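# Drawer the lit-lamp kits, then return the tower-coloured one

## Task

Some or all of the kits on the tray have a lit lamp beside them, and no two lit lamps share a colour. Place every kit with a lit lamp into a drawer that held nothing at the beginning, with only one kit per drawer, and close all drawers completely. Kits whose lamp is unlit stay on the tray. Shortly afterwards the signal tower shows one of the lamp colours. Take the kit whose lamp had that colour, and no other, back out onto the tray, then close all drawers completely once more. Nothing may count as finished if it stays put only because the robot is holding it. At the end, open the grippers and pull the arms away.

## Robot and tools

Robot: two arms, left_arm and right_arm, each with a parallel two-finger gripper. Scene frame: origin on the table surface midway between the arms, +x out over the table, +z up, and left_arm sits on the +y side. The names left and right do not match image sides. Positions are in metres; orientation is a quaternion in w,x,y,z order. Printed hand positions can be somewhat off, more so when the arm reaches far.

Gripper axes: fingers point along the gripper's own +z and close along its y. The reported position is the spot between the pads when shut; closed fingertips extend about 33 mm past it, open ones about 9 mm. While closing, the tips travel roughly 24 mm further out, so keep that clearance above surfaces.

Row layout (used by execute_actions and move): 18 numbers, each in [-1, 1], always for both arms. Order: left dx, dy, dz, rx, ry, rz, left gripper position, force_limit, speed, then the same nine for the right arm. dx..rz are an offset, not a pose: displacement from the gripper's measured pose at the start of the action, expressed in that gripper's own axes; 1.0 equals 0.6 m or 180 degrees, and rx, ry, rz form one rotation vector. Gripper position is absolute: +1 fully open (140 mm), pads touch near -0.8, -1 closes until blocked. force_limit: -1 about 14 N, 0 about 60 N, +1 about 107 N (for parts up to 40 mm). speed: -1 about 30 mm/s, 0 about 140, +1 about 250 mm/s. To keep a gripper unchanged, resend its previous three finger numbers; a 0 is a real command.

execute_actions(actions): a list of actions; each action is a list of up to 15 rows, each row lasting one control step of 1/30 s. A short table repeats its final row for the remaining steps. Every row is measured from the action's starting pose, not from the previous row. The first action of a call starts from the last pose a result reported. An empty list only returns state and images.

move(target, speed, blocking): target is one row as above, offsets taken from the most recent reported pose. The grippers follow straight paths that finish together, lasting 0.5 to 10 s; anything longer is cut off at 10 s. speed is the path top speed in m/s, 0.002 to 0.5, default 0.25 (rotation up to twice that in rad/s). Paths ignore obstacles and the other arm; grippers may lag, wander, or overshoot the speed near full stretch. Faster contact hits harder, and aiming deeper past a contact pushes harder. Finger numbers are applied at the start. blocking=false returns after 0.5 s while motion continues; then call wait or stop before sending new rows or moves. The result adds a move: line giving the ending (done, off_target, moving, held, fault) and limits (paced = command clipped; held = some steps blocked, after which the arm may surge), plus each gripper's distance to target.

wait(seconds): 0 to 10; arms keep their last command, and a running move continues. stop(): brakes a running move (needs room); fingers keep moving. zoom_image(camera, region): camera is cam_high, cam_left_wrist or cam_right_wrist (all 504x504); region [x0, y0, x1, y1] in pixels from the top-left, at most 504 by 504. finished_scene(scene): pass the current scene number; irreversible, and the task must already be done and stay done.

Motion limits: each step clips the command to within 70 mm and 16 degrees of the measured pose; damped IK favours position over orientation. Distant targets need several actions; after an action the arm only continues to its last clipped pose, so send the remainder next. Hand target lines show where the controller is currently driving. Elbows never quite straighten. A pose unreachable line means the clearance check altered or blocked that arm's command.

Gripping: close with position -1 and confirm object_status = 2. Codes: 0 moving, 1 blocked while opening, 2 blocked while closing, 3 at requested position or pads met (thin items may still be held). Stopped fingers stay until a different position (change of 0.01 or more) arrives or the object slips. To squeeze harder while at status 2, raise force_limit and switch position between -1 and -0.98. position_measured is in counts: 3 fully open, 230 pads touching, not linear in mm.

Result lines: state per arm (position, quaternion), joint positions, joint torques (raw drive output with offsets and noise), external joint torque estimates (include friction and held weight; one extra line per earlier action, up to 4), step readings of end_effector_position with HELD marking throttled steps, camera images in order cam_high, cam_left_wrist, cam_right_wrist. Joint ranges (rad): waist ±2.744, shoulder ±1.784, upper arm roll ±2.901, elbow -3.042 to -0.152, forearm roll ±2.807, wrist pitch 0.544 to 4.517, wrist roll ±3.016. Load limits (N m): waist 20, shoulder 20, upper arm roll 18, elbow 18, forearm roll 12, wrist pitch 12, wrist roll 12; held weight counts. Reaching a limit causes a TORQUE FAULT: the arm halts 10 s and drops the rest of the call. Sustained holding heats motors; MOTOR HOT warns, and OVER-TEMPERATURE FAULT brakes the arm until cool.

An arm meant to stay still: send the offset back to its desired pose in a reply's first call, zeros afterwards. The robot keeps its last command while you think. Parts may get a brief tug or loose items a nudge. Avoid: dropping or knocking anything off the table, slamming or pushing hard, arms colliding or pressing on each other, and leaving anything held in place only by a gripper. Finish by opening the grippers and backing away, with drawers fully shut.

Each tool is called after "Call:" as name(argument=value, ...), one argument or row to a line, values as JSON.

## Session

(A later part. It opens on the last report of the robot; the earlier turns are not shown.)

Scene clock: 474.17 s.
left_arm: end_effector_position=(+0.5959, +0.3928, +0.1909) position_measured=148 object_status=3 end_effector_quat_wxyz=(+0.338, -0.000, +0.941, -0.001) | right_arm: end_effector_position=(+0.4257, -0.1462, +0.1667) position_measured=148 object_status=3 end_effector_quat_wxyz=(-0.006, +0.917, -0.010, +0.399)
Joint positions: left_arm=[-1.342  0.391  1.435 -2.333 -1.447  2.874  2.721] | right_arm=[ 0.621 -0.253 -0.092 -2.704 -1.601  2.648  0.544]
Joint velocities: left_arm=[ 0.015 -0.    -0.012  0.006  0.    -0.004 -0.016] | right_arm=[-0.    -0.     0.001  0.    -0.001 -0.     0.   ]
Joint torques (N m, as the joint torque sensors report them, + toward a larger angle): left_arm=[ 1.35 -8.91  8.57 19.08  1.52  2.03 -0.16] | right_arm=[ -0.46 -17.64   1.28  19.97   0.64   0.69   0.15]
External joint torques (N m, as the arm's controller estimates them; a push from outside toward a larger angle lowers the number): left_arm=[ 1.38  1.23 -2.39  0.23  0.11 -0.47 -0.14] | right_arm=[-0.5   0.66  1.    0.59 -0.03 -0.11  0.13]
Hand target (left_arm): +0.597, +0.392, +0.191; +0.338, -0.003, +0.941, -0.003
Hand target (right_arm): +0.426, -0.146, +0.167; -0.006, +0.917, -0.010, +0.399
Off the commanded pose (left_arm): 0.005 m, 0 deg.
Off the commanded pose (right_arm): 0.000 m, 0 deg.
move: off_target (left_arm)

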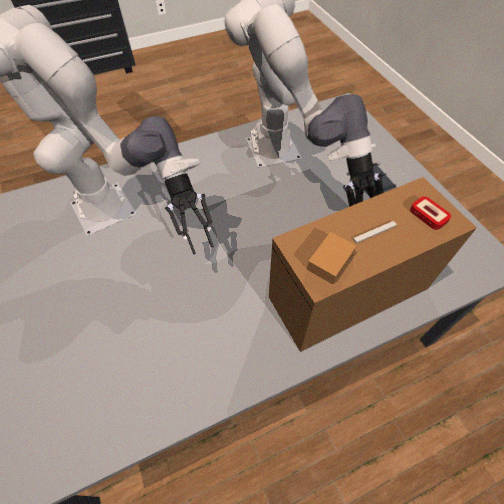

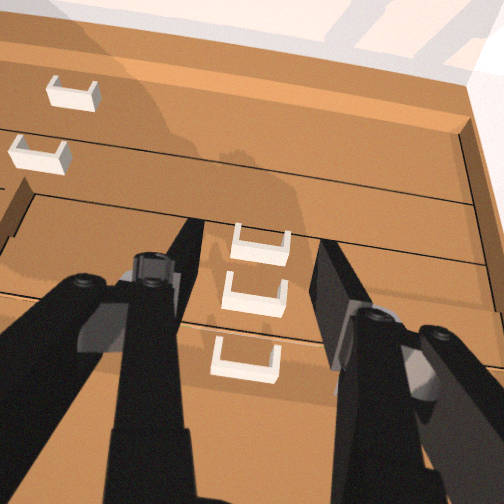

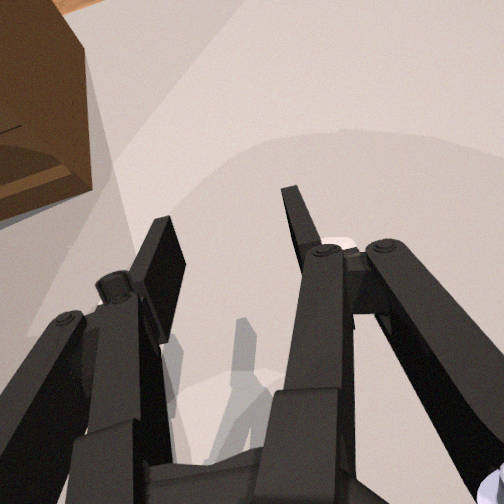

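Extra push, then drop to L3.

Call:
move(
  target=[-0.013,0,0.008,0,0,0,-0.15,0.3,0,0,0,0,0,0,0,-0.15,0.3,0],
  speed=0.015,
)

Call:
move(
  target=[0.018,0,-0.015,0,0,0,-0.15,0.3,0,0,0,0,0,0,0,-0.15,0.3,0],
  speed=0.04,
)

Call:
move(
  target=[0.028,0,0.033,0,0,0,-0.15,0.3,0,0,0,0,0,0,0,-0.15,0.3,0],
  speed=0.04,
)

Scene clock: 476.93 s.
left_arm: end_effector_position=(+0.6019, +0.3933, +0.1896) position_measured=148 object_status=3 end_effector_quat_wxyz=(+0.337, -0.002, +0.942, -0.001) | right_arm: end_effector_position=(+0.4257, -0.1462, +0.1667) position_measured=148 object_status=3 end_effector_quat_wxyz=(-0.006, +0.917, -0.010, +0.399)
Joint positions: left_arm=[-1.301  0.41   1.403 -2.313 -1.444  2.859  2.707] | right_arm=[ 0.621 -0.253 -0.092 -2.704 -1.601  2.648  0.544]
Joint velocities: left_arm=[ 0.004  0.002 -0.005  0.003  0.001 -0.004 -0.011] | right_arm=[-0.    -0.    -0.     0.002 -0.    -0.001 -0.001]
Joint torques (N m, as the joint torque sensors report them, + toward a larger angle): left_arm=[  3.28 -10.08  10.2   22.08   2.49   1.76   0.08] | right_arm=[ -0.56 -17.45   1.13  19.81   0.65   0.75   0.11]
External joint torques (N m, as the arm's controller estimates them; a push from outside toward a larger angle lowers the number): left_arm=[ 3.35  1.54 -1.28  3.33  1.1  -0.74  0.09] | right_arm=[-0.49  1.01  0.96  0.27 -0.03 -0.03  0.09]
Hand target (left_arm): +0.605, +0.393, +0.192; +0.338, -0.000, +0.941, -0.001
Hand target (right_arm): +0.426, -0.146, +0.167; -0.006, +0.917, -0.010, +0.399
Off the commanded pose (left_arm): 0.004 m, 0 deg.
Off the commanded pose (right_arm): 0.000 m, 0 deg.
move: off_target (left_arm)

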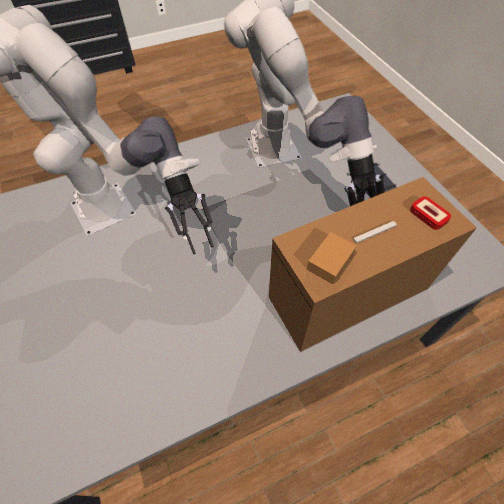

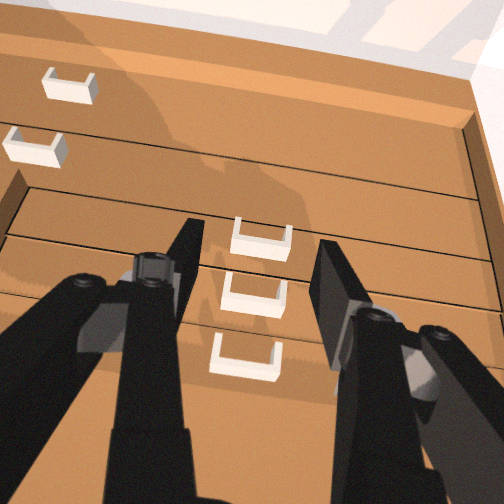

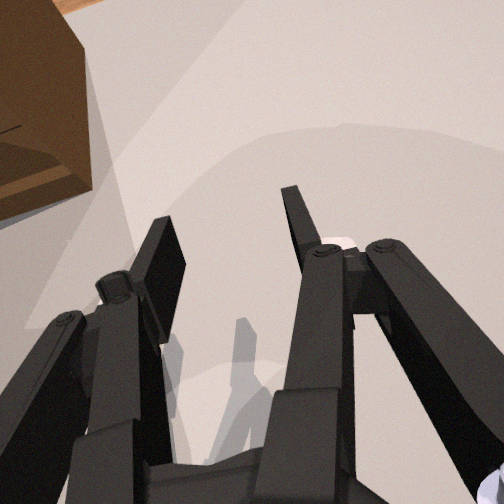

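Scene clock: 477.70 s.
left_arm: end_effector_position=(+0.5892, +0.3922, +0.1909) position_measured=148 object_status=3 end_effector_quat_wxyz=(+0.337, -0.002, +0.941, -0.002) | right_arm: end_effector_position=(+0.4257, -0.1462, +0.1667) position_measured=148 object_status=3 end_effector_quat_wxyz=(-0.006, +0.917, -0.010, +0.399)
Joint positions: left_arm=[-1.386  0.383  1.473 -2.353 -1.444  2.879  2.717] | right_arm=[ 0.621 -0.253 -0.092 -2.704 -1.601  2.648  0.544]
Joint velocities: left_arm=[-0.012 -0.001  0.011 -0.005  0.003  0.009  0.01 ] | right_arm=[-0.001 -0.     0.    -0.001 -0.     0.001 -0.001]
Joint torques (N m, as the joint torque sensors report them, + toward a larger angle): left_arm=[ -0.81 -10.47  10.76  17.07   0.39   2.87   0.21] | right_arm=[ -0.44 -17.42   1.37  20.06   0.61   0.7    0.14]
External joint torques (N m, as the arm's controller estimates them; a push from outside toward a larger angle lowers the number): left_arm=[-0.75 -1.78  0.2  -1.77 -1.02  0.38  0.23] | right_arm=[-0.42  0.94  1.16  0.68 -0.06 -0.1   0.12]
Hand target (left_arm): +0.588, +0.393, +0.191; +0.338, -0.002, +0.941, -0.000
Hand target (right_arm): +0.426, -0.146, +0.167; -0.006, +0.917, -0.010, +0.399
Off the commanded pose (left_arm): 0.002 m, 0 deg.
Off the commanded pose (right_arm): 0.000 m, 0 deg.
move: done

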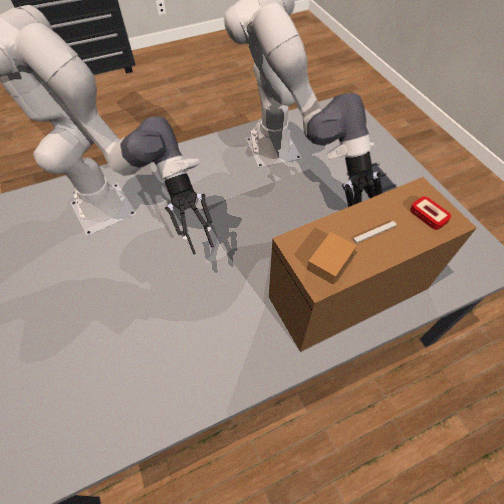

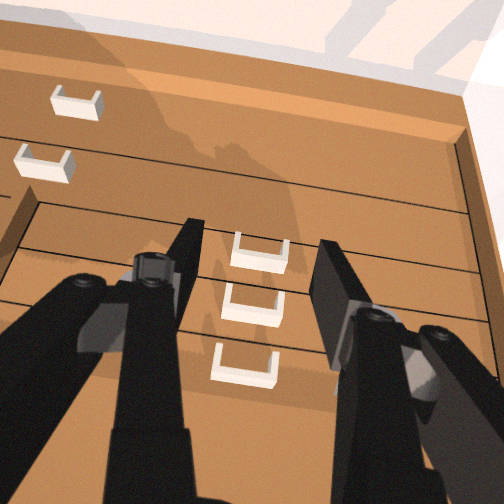

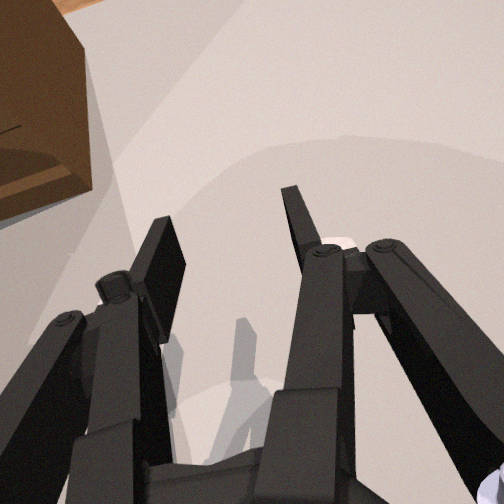

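Scene clock: 478.63 s.
left_arm: end_effector_position=(+0.5879, +0.3919, +0.1634) position_measured=148 object_status=3 end_effector_quat_wxyz=(+0.334, -0.012, +0.942, -0.006) | right_arm: end_effector_position=(+0.4257, -0.1462, +0.1667) position_measured=148 object_status=3 end_effector_quat_wxyz=(-0.006, +0.917, -0.010, +0.399)
Joint positions: left_arm=[-1.258  0.409  1.334 -2.336 -1.588  2.881  2.817] | right_arm=[ 0.621 -0.253 -0.092 -2.704 -1.601  2.648  0.544]
Joint velocities: left_arm=[ 0.012 -0.001 -0.012  0.003 -0.044 -0.001  0.085] | right_arm=[-0.     0.     0.    -0.001 -0.001  0.    -0.   ]
Joint torques (N m, as the joint torque sensors report them, + toward a larger angle): left_arm=[  2.16 -11.81   9.41  19.29   0.26   2.11   0.22] | right_arm=[ -0.35 -17.54   1.38  20.08   0.65   0.68   0.11]
External joint torques (N m, as the arm's controller estimates them; a push from outside toward a larger angle lowers the number): left_arm=[ 2.16  1.27 -1.83  1.4  -1.15 -0.23  0.24] | right_arm=[-0.32  0.79  1.18  0.72 -0.02 -0.11  0.09]
Hand target (left_arm): +0.589, +0.392, +0.164; +0.336, -0.002, +0.942, -0.003
Hand target (right_arm): +0.426, -0.146, +0.167; -0.006, +0.917, -0.010, +0.399
Off the commanded pose (left_arm): 0.002 m, 1 deg.
Off the commanded pose (right_arm): 0.000 m, 0 deg.
move: done

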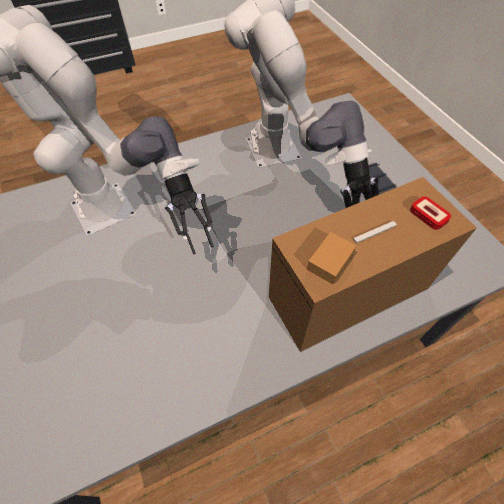

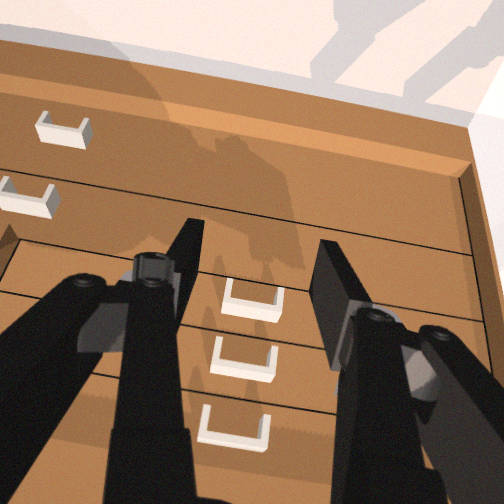

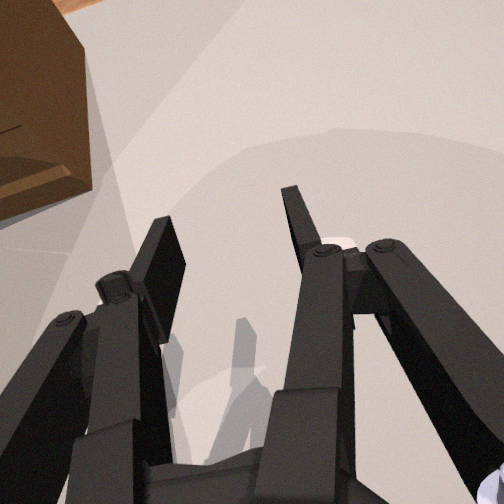

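Call:
move(
  target=[-0.012,-0.004,0.008,0,0,0,-0.15,0.3,0,0,0,0,0,0,0,-0.15,0.3,0],
  speed=0.015,
)

Call:
move(
  target=[0,0,0,0,0,0,-1,0.3,-0.2,0,0,0,0,0,0,-0.15,0.3,0],
)

Call:
move(
  target=[0.15,0,-0.114,0,0.03,0,-1,0.3,-0.2,0,0,0,0,0,0,-0.15,0.3,0],
  speed=0.05,
)

Scene clock: 483.43 s.
left_arm: end_effector_position=(+0.5953, +0.3906, +0.1637) position_measured=148 object_status=3 end_effector_quat_wxyz=(+0.335, -0.009, +0.942, -0.003) | right_arm: end_effector_position=(+0.4257, -0.1462, +0.1667) position_measured=148 object_status=3 end_effector_quat_wxyz=(-0.006, +0.917, -0.010, +0.399)
Joint positions: left_arm=[-1.229  0.431  1.309 -2.315 -1.582  2.87   2.807] | right_arm=[ 0.621 -0.253 -0.092 -2.704 -1.601  2.648  0.544]
Joint velocities: left_arm=[ 0.005  0.001 -0.003  0.002  0.009 -0.005 -0.034] | right_arm=[-0.001  0.     0.    -0.    -0.    -0.001 -0.   ]
Joint torques (N m, as the joint torque sensors report them, + toward a larger angle): left_arm=[  3.94 -12.68  10.56  17.13   2.32   1.91  -0.19] | right_arm=[ -0.59 -17.8    1.33  20.05   0.61   0.68   0.12]
External joint torques (N m, as the arm's controller estimates them; a push from outside toward a larger angle lowers the number): left_arm=[ 3.93  1.66 -1.26 -0.64  0.94 -0.46 -0.17] | right_arm=[-0.6   0.6   1.08  0.62 -0.06 -0.12  0.1 ]
Hand target (left_arm): +0.596, +0.390, +0.164; +0.334, -0.012, +0.942, -0.006
Hand target (right_arm): +0.426, -0.146, +0.167; -0.006, +0.917, -0.010, +0.399
Off the commanded pose (left_arm): 0.002 m, 0 deg.
Off the commanded pose (right_arm): 0.000 m, 0 deg.
move: done

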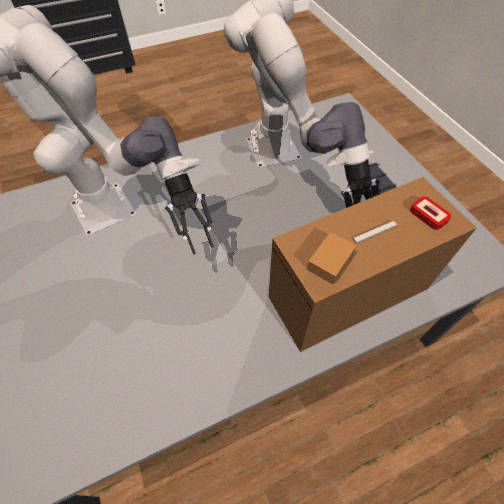

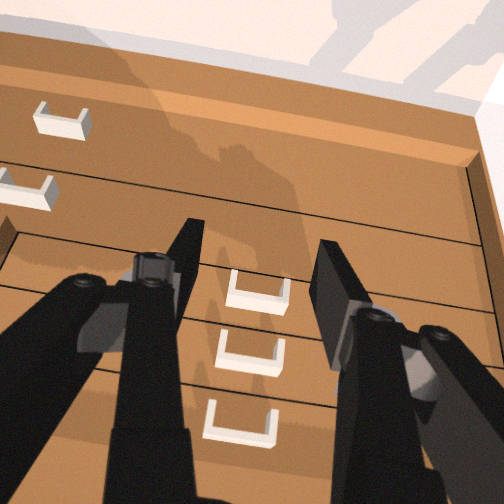

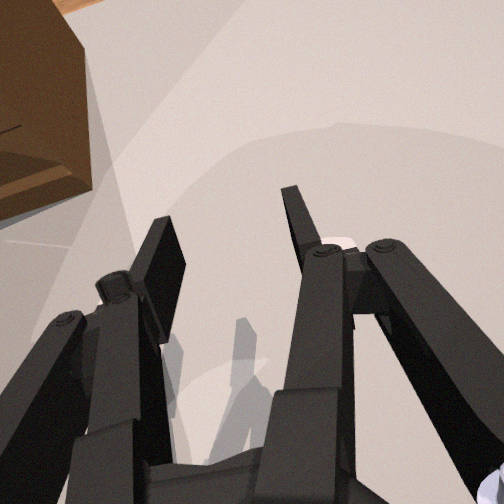

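Scene clock: 483.93 s.
left_arm: end_effector_position=(+0.5950, +0.3930, +0.1639) position_measured=195 object_status=2 end_effector_quat_wxyz=(+0.335, -0.010, +0.942, -0.002) | right_arm: end_effector_position=(+0.4257, -0.1462, +0.1667) position_measured=148 object_status=3 end_effector_quat_wxyz=(-0.006, +0.917, -0.010, +0.399)
Joint positions: left_arm=[-1.227  0.431  1.311 -2.316 -1.582  2.872  2.807] | right_arm=[ 0.621 -0.253 -0.092 -2.704 -1.601  2.648  0.544]
Joint velocities: left_arm=[ 0.001  0.    -0.     0.    -0.001  0.     0.   ] | right_arm=[ 0.001 -0.002 -0.001  0.    -0.     0.    -0.   ]
Joint torques (N m, as the joint torque sensors report them, + toward a larger angle): left_arm=[ -0.9  -14.65   9.99  18.21   1.4    2.06   0.12] | right_arm=[ -0.46 -17.5    1.18  19.95   0.6    0.7    0.11]
External joint torques (N m, as the arm's controller estimates them; a push from outside toward a larger angle lowers the number): left_arm=[-0.83 -0.41 -1.75  0.4   0.01 -0.29  0.14] | right_arm=[-0.43  0.98  0.97  0.46 -0.07 -0.1   0.09]
Hand target (left_arm): +0.595, +0.391, +0.164; +0.335, -0.009, +0.942, -0.003
Hand target (right_arm): +0.426, -0.146, +0.167; -0.006, +0.917, -0.010, +0.399
Off the commanded pose (left_arm): 0.002 m, 0 deg.
Off the commanded pose (right_arm): 0.000 m, 0 deg.
move: done

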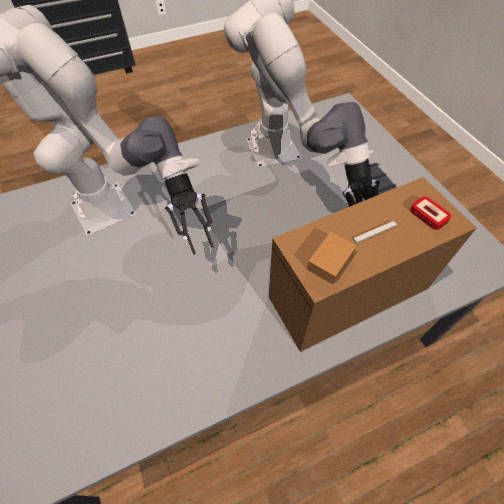

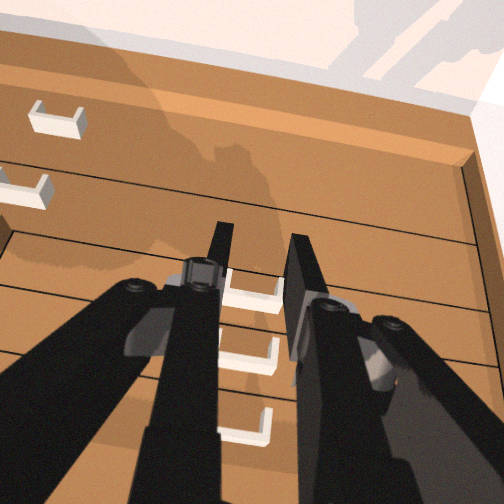

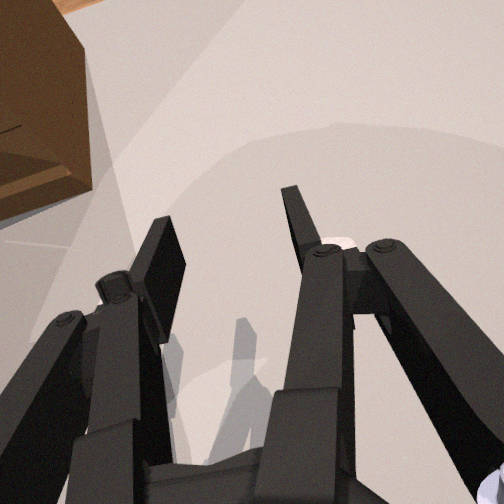

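Scene clock: 486.53 s.
left_arm: end_effector_position=(+0.4882, +0.3905, +0.1692) position_measured=195 object_status=2 end_effector_quat_wxyz=(+0.299, -0.008, +0.954, +0.003) | right_arm: end_effector_position=(+0.4257, -0.1462, +0.1667) position_measured=148 object_status=3 end_effector_quat_wxyz=(-0.006, +0.917, -0.010, +0.399)
Joint positions: left_arm=[-1.889  0.503  1.915 -2.631 -1.441  2.801  2.661] | right_arm=[ 0.621 -0.253 -0.092 -2.704 -1.601  2.648  0.544]
Joint velocities: left_arm=[-0.007  0.009  0.013 -0.004  0.016 -0.018 -0.033] | right_arm=[-0.     0.    -0.    -0.001  0.     0.     0.001]
Joint torques (N m, as the joint torque sensors report them, + toward a larger angle): left_arm=[ 0.17  0.05  9.61 11.72  2.41  1.62 -0.06] | right_arm=[ -0.37 -17.72   1.29  20.11   0.59   0.72   0.14]
External joint torques (N m, as the arm's controller estimates them; a push from outside toward a larger angle lowers the number): left_arm=[ 0.19 -0.71 -0.99 -5.68  1.19 -1.   -0.04] | right_arm=[-0.36  0.63  1.07  0.7  -0.09 -0.07  0.12]
Hand target (left_arm): +0.483, +0.390, +0.163; +0.292, -0.010, +0.956, -0.001
Hand target (right_arm): +0.426, -0.146, +0.167; -0.006, +0.917, -0.010, +0.399
Off the commanded pose (left_arm): 0.011 m, 1 deg.
Off the commanded pose (right_arm): 0.000 m, 0 deg.
move: off_target (left_arm)

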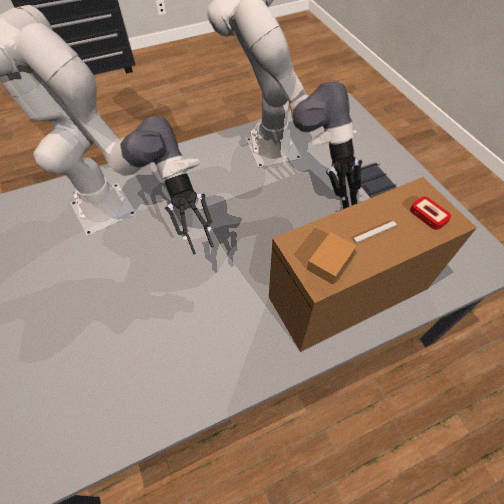

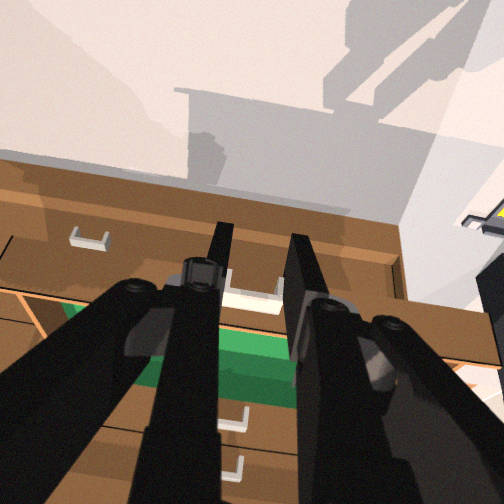

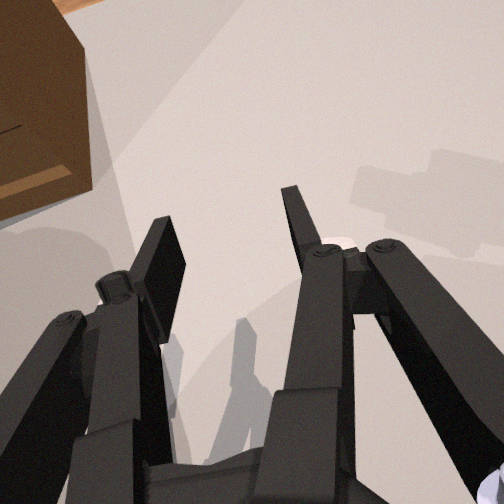

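Call:
move(
  target=[0,0,0,0,0,0,-0.15,0.3,0,0,0,0,0,0,0,-0.15,0.3,0],
)

Call:
move(
  target=[-0.015,0,-0.07,0,0,0,-0.15,0.3,0,0,0,0,0,0,0,-0.15,0.3,0],
  speed=0.08,
)

Call:
move(
  target=[-0.03,0.03,-0.09,0,0.195,0,0.25,0.2,0.2,0,0,0,0,0,0,-0.15,0.3,0],
)

Call:
move(
  target=[-0.1,0.4,0.04,0,0,0,0.25,0.2,0.2,0,0,0,0,0,0,-0.15,0.3,0],
)

Scene clock: 490.10 s.
left_arm: end_effector_position=(+0.4879, +0.3905, +0.1693) position_measured=148 object_status=3 end_effector_quat_wxyz=(+0.299, -0.009, +0.954, +0.002) | right_arm: end_effector_position=(+0.4257, -0.1462, +0.1667) position_measured=148 object_status=3 end_effector_quat_wxyz=(-0.006, +0.917, -0.010, +0.399)
Joint positions: left_arm=[-1.889  0.505  1.917 -2.632 -1.438  2.798  2.656] | right_arm=[ 0.621 -0.253 -0.092 -2.704 -1.601  2.648  0.544]
Joint velocities: left_arm=[ 0.001  0.002 -0.001  0.002  0.001 -0.     0.003] | right_arm=[ 0.001  0.001  0.002 -0.001  0.    -0.    -0.   ]
Joint torques (N m, as the joint torque sensors report them, + toward a larger angle): left_arm=[ 0.86 -0.21 10.45 17.1   0.67  2.88  0.29] | right_arm=[ -0.34 -17.59   1.39  19.85   0.62   0.72   0.11]
External joint torques (N m, as the arm's controller estimates them; a push from outside toward a larger angle lowers the number): left_arm=[ 0.87 -1.09 -0.19 -0.3  -0.56  0.24  0.3 ] | right_arm=[-0.42  0.67  1.07  0.53 -0.04 -0.09  0.09]
Hand target (left_arm): +0.488, +0.391, +0.169; +0.299, -0.008, +0.954, +0.003
Hand target (right_arm): +0.426, -0.146, +0.167; -0.006, +0.917, -0.010, +0.399
Off the commanded pose (left_arm): 0.000 m, 0 deg.
Off the commanded pose (right_arm): 0.000 m, 0 deg.
move: done

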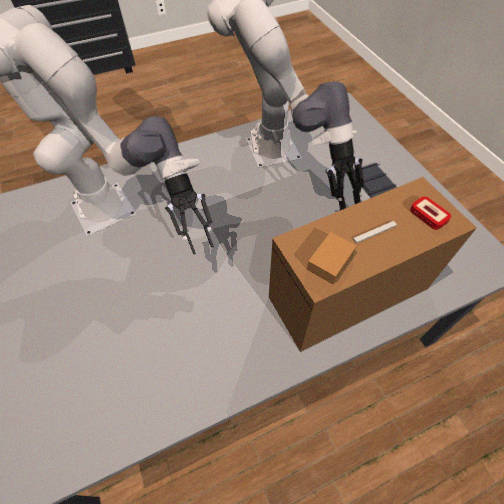

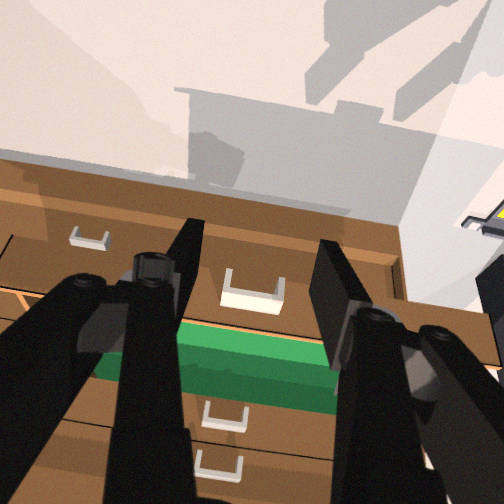

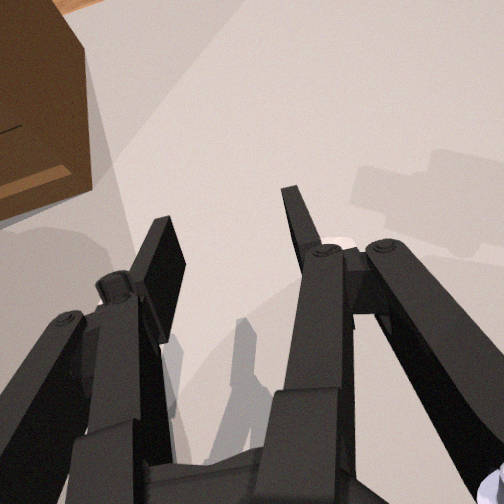

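Scene clock: 491.30 s.
left_arm: end_effector_position=(+0.4714, +0.3907, +0.2098) position_measured=148 object_status=3 end_effector_quat_wxyz=(+0.300, -0.004, +0.954, +0.006) | right_arm: end_effector_position=(+0.4257, -0.1462, +0.1667) position_measured=148 object_status=3 end_effector_quat_wxyz=(-0.006, +0.917, -0.010, +0.399)
Joint positions: left_arm=[-2.01   0.683  2.086 -2.681 -1.313  2.639  2.529] | right_arm=[ 0.621 -0.253 -0.092 -2.704 -1.601  2.648  0.544]
Joint velocities: left_arm=[ 0.001  0.005  0.001  0.     0.004 -0.017 -0.033] | right_arm=[-0.001  0.     0.    -0.     0.001  0.    -0.002]
Joint torques (N m, as the joint torque sensors report them, + toward a larger angle): left_arm=[ 1.14  1.41 11.94 16.87  1.94  2.2  -0.04] | right_arm=[ -0.53 -17.46   1.28  19.8    0.63   0.73   0.15]
External joint torques (N m, as the arm's controller estimates them; a push from outside toward a larger angle lowers the number): left_arm=[ 1.12  1.1  -0.44 -1.35  0.88 -0.62 -0.03] | right_arm=[-0.51  0.86  1.07  0.41 -0.04 -0.05  0.13]
Hand target (left_arm): +0.470, +0.391, +0.208; +0.297, -0.010, +0.955, +0.004
Hand target (right_arm): +0.426, -0.146, +0.167; -0.006, +0.917, -0.010, +0.399
Off the commanded pose (left_arm): 0.001 m, 1 deg.
Off the commanded pose (right_arm): 0.000 m, 0 deg.
move: done

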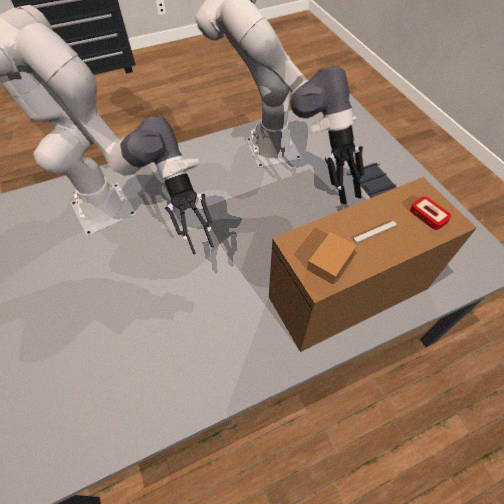

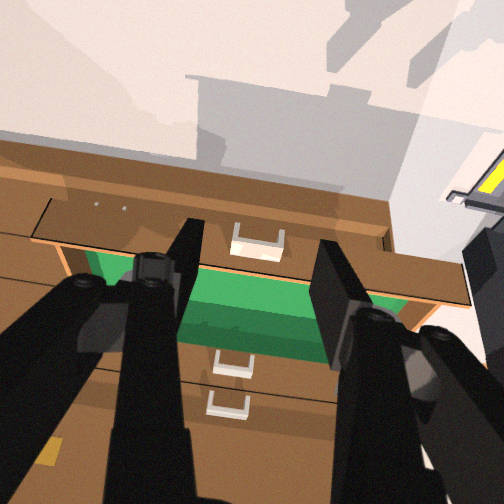

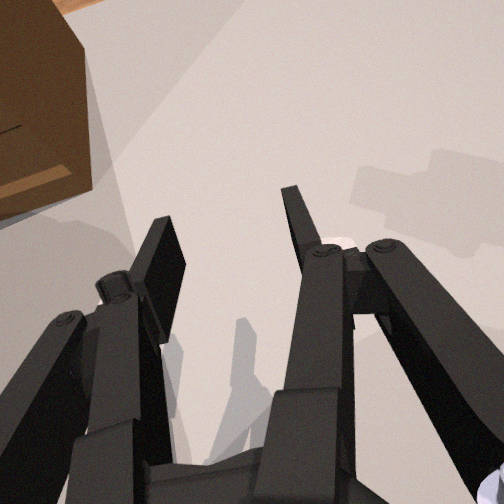

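Scene clock: 493.33 s.
left_arm: end_effector_position=(+0.4508, +0.4143, +0.2623) position_measured=98 object_status=3 end_effector_quat_wxyz=(-0.005, -0.008, +1.000, +0.010) | right_arm: end_effector_position=(+0.4257, -0.1462, +0.1667) position_measured=148 object_status=3 end_effector_quat_wxyz=(-0.006, +0.917, -0.010, +0.399)
Joint positions: left_arm=[-1.484  0.575  1.906 -2.088 -0.538  1.834  2.057] | right_arm=[ 0.621 -0.253 -0.092 -2.704 -1.601  2.648  0.544]
Joint velocities: left_arm=[ 0.004  0.002 -0.002  0.003  0.    -0.014 -0.02 ] | right_arm=[-0.001  0.001 -0.     0.001  0.    -0.    -0.001]
Joint torques (N m, as the joint torque sensors report them, + toward a larger angle): left_arm=[ 1.63 -4.81 13.97 21.09  1.03  2.02 -0.13] | right_arm=[ -0.52 -17.36   1.28  19.92   0.64   0.7    0.13]
External joint torques (N m, as the arm's controller estimates them; a push from outside toward a larger angle lowers the number): left_arm=[ 1.49  1.1  -1.9   0.38  0.17 -0.4  -0.13] | right_arm=[-0.46  0.97  1.1   0.51 -0.03 -0.08  0.11]
Hand target (left_arm): +0.450, +0.414, +0.263; -0.007, -0.012, +1.000, +0.011
Hand target (right_arm): +0.426, -0.146, +0.167; -0.006, +0.917, -0.010, +0.399
Off the commanded pose (left_arm): 0.008 m, 1 deg.
Off the commanded pose (right_arm): 0.000 m, 0 deg.
move: off_target (left_arm)

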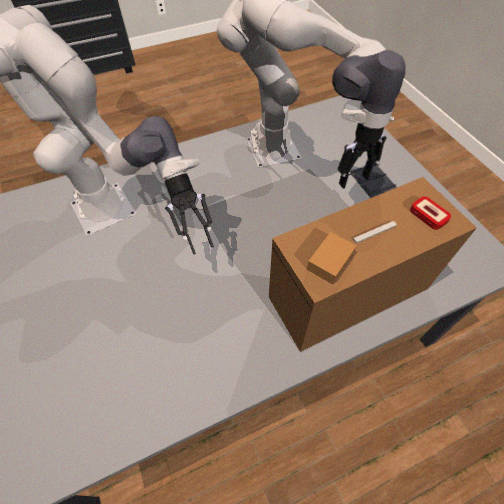

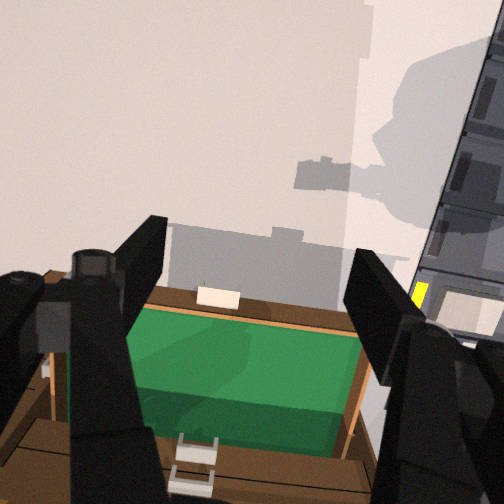

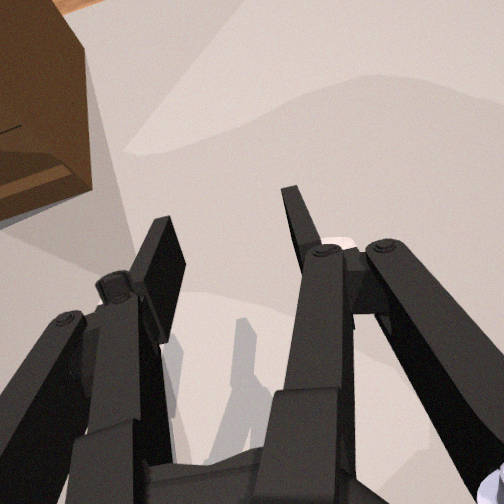

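Scene clock: 495.13 s.
left_arm: end_effector_position=(+0.5071, +0.6543, +0.2330) position_measured=98 object_status=3 end_effector_quat_wxyz=(-0.007, -0.014, +1.000, +0.004) | right_arm: end_effector_position=(+0.4257, -0.1462, +0.1667) position_measured=148 object_status=3 end_effector_quat_wxyz=(-0.006, +0.917, -0.010, +0.399)
Joint positions: left_arm=[-0.351  0.507  1.153 -1.678 -0.465  1.859  2.305] | right_arm=[ 0.621 -0.253 -0.092 -2.704 -1.601  2.648  0.544]
Joint velocities: left_arm=[ 0.003 -0.001 -0.002  0.002  0.001 -0.01   0.022] | right_arm=[-0.     0.001  0.001  0.001 -0.    -0.     0.001]
Joint torques (N m, as the joint torque sensors report them, + toward a larger angle): left_arm=[  2.22 -27.95  12.45  22.61   1.69   1.92   0.27] | right_arm=[ -0.5  -17.49   1.34  19.99   0.65   0.69   0.1 ]
External joint torques (N m, as the arm's controller estimates them; a push from outside toward a larger angle lowers the number): left_arm=[ 2.32  0.74 -1.73  0.98  0.84 -0.47  0.27] | right_arm=[-0.53  0.83  1.07  0.57 -0.02 -0.1   0.08]
Hand target (left_arm): +0.506, +0.655, +0.234; -0.009, -0.008, +1.000, +0.004
Hand target (right_arm): +0.426, -0.146, +0.167; -0.006, +0.917, -0.010, +0.399
Off the commanded pose (left_arm): 0.010 m, 1 deg.
Off the commanded pose (right_arm): 0.000 m, 0 deg.
move: off_target (left_arm)

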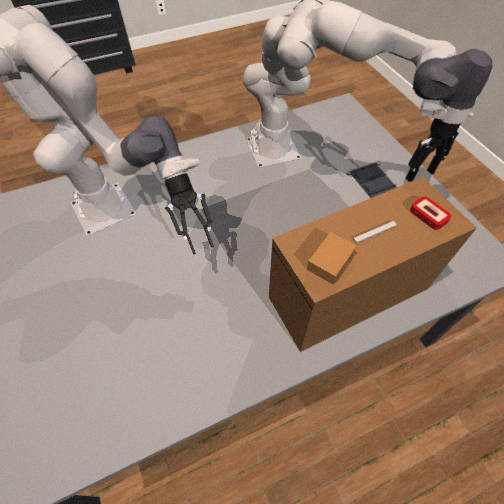

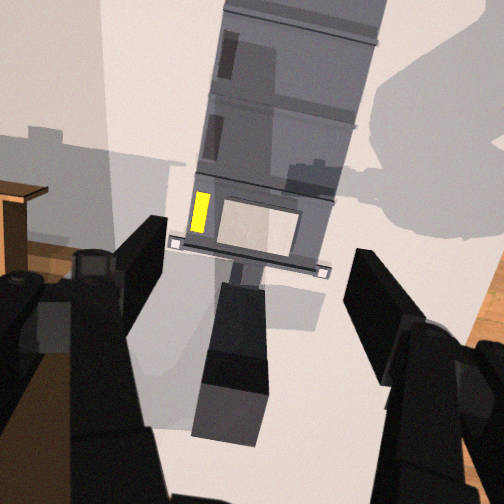

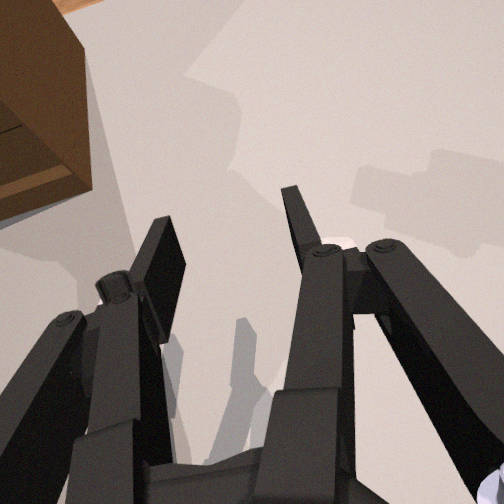

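Call:
move(
  target=[-0.062,0.024,0.23,0.008,0,0,0.25,0.2,0.2,0,0,0,0,0,0,-0.15,0.3,0],
  speed=0.18,
)

Scene clock: 497.47 s.
left_arm: end_effector_position=(+0.5413, +0.6673, +0.0912) position_measured=98 object_status=3 end_effector_quat_wxyz=(-0.011, -0.015, +1.000, -0.013) | right_arm: end_effector_position=(+0.4257, -0.1462, +0.1667) position_measured=148 object_status=3 end_effector_quat_wxyz=(-0.006, +0.917, -0.010, +0.399)
Joint positions: left_arm=[-0.128  0.753  0.923 -1.632 -0.66   2.01   2.386] | right_arm=[ 0.621 -0.253 -0.092 -2.704 -1.601  2.648  0.544]
Joint velocities: left_arm=[ 0.002  0.    -0.005  0.001  0.     0.008  0.011] | right_arm=[-0.001  0.001  0.001  0.    -0.     0.     0.   ]
Joint torques (N m, as the joint torque sensors report them, + toward a larger angle): left_arm=[  2.31 -39.09  15.42  20.42  -0.32   2.82   0.2 ] | right_arm=[ -0.41 -17.71   1.23  20.11   0.62   0.7    0.14]
External joint torques (N m, as the arm's controller estimates them; a push from outside toward a larger angle lowers the number): left_arm=[ 2.36  0.74 -2.23  1.22 -1.09  0.49  0.2 ] | right_arm=[-0.38  0.64  1.03  0.66 -0.05 -0.09  0.12]
Hand target (left_arm): +0.544, +0.668, +0.092; -0.007, -0.012, +1.000, -0.013
Hand target (right_arm): +0.426, -0.146, +0.167; -0.006, +0.917, -0.010, +0.399
Off the commanded pose (left_arm): 0.005 m, 1 deg.
Off the commanded pose (right_arm): 0.000 m, 0 deg.
move: off_target (left_arm)

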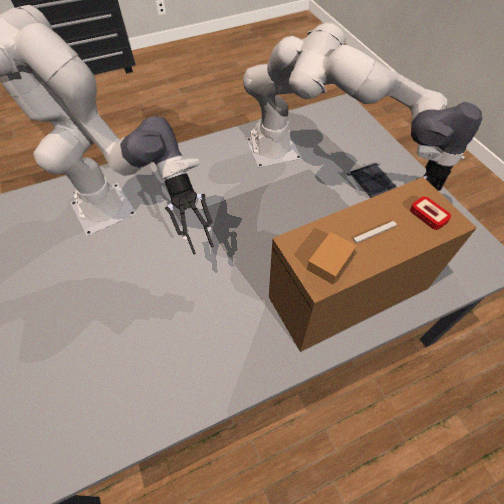

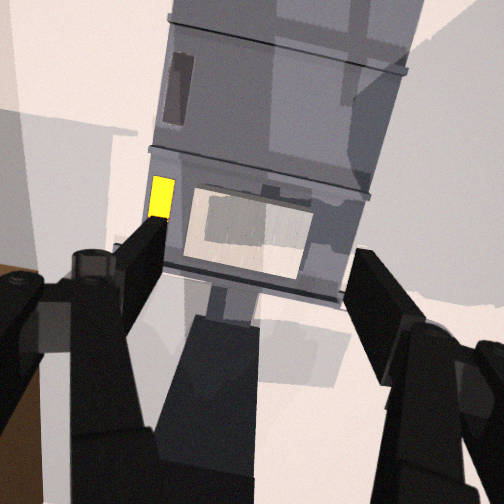

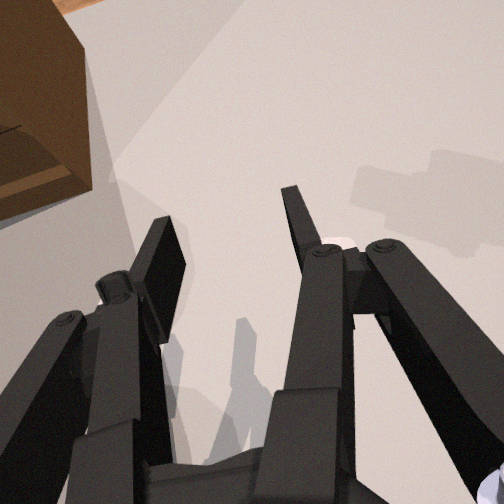

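Call:
move(
  target=[-0.012,-0.003,0.096,0,0,0,0.25,0.2,0.2,0,0,0,0,0,0,-0.15,0.3,0],
  speed=0.05,
)

Call:
move(
  target=[0,0,0,0,0,0,-1,0.2,0.2,0,0,0,0,0,0,-0.15,0.3,0],
)

Scene clock: 500.07 s.
left_arm: end_effector_position=(+0.5457, +0.6622, +0.0327) position_measured=98 object_status=3 end_effector_quat_wxyz=(-0.015, -0.016, +1.000, -0.015) | right_arm: end_effector_position=(+0.4257, -0.1462, +0.1667) position_measured=148 object_status=3 end_effector_quat_wxyz=(-0.006, +0.917, -0.010, +0.399)
Joint positions: left_arm=[-0.09   0.836  0.852 -1.631 -0.716  2.085  2.4  ] | right_arm=[ 0.621 -0.253 -0.092 -2.704 -1.601  2.648  0.544]
Joint velocities: left_arm=[ 0.006  0.    -0.002  0.003 -0.002  0.015  0.003] | right_arm=[-0.001  0.     0.    -0.    -0.     0.    -0.002]
Joint torques (N m, as the joint torque sensors report them, + toward a larger angle): left_arm=[  1.99 -40.68  17.55  18.37  -0.44   2.7    0.24] | right_arm=[ -0.35 -17.69   1.23  19.9    0.61   0.69   0.11]
External joint torques (N m, as the arm's controller estimates them; a push from outside toward a larger angle lowers the number): left_arm=[ 1.8   1.42 -0.72  0.42 -1.18  0.4   0.24] | right_arm=[-0.35  0.69  1.    0.45 -0.07 -0.1   0.09]
Hand target (left_arm): +0.548, +0.663, +0.033; -0.011, -0.015, +1.000, -0.014
Hand target (right_arm): +0.426, -0.146, +0.167; -0.006, +0.917, -0.010, +0.399
Off the commanded pose (left_arm): 0.003 m, 0 deg.
Off the commanded pose (right_arm): 0.000 m, 0 deg.
move: done

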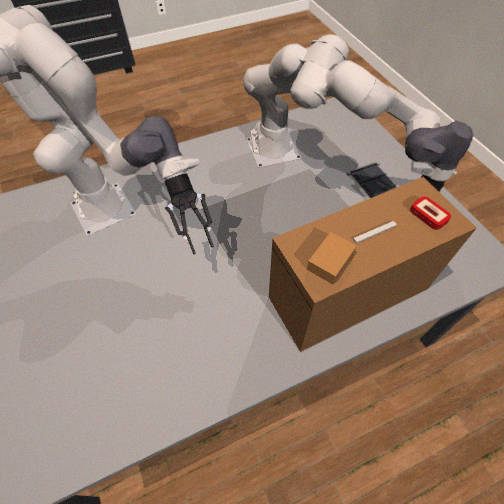

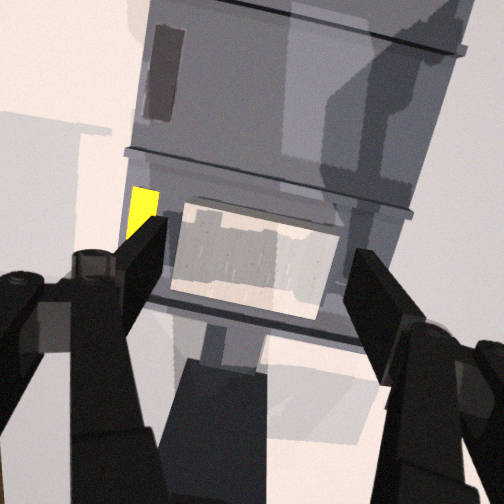

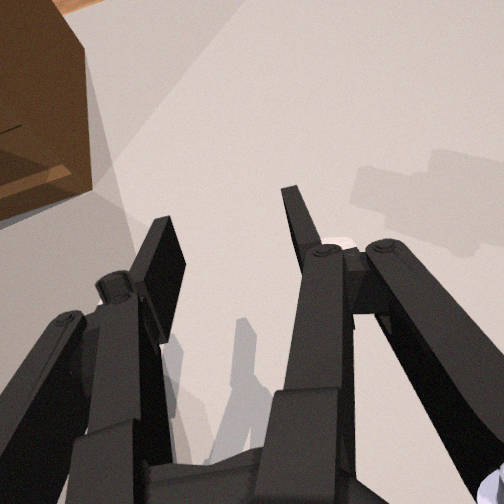

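Scene clock: 500.57 s.
left_arm: end_effector_position=(+0.5461, +0.6625, +0.0335) position_measured=133 object_status=2 end_effector_quat_wxyz=(-0.014, -0.016, +1.000, -0.015) | right_arm: end_effector_position=(+0.4257, -0.1462, +0.1667) position_measured=148 object_status=3 end_effector_quat_wxyz=(-0.006, +0.917, -0.010, +0.399)
Joint positions: left_arm=[-0.09   0.835  0.853 -1.63  -0.716  2.085  2.4  ] | right_arm=[ 0.621 -0.253 -0.092 -2.704 -1.601  2.648  0.544]
Joint velocities: left_arm=[-0.001  0.    -0.     0.001 -0.    -0.     0.   ] | right_arm=[ 0.001  0.002  0.     0.    -0.001  0.     0.002]
Joint torques (N m, as the joint torque sensors report them, + toward a larger angle): left_arm=[  0.61 -39.99  17.5   17.92   0.56   2.35   0.12] | right_arm=[ -0.65 -17.4    1.13  19.99   0.62   0.72   0.1 ]
External joint torques (N m, as the arm's controller estimates them; a push from outside toward a larger angle lowers the number): left_arm=[ 0.9   2.05 -0.44 -0.21 -0.17  0.05  0.12] | right_arm=[-0.68  0.82  0.88  0.68 -0.05 -0.07  0.08]
Hand target (left_arm): +0.546, +0.662, +0.033; -0.015, -0.016, +1.000, -0.015
Hand target (right_arm): +0.426, -0.146, +0.167; -0.006, +0.917, -0.010, +0.399
Off the commanded pose (left_arm): 0.001 m, 0 deg.
Off the commanded pose (right_arm): 0.000 m, 0 deg.
move: done

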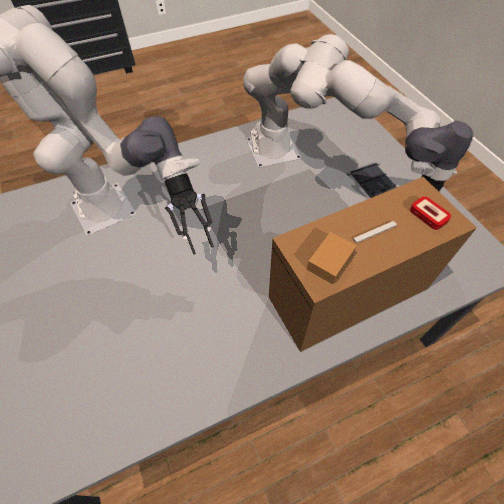

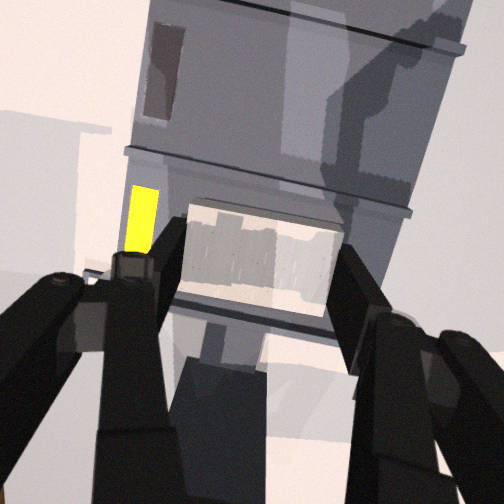

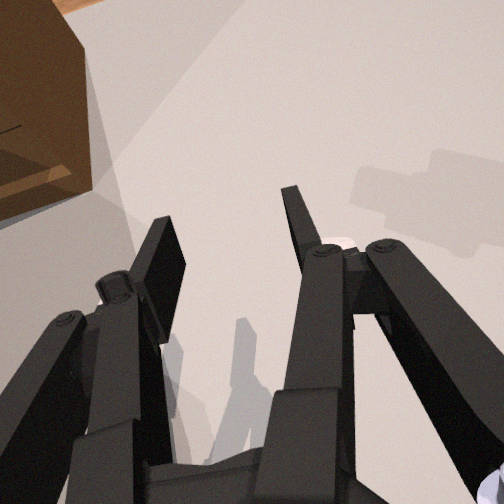

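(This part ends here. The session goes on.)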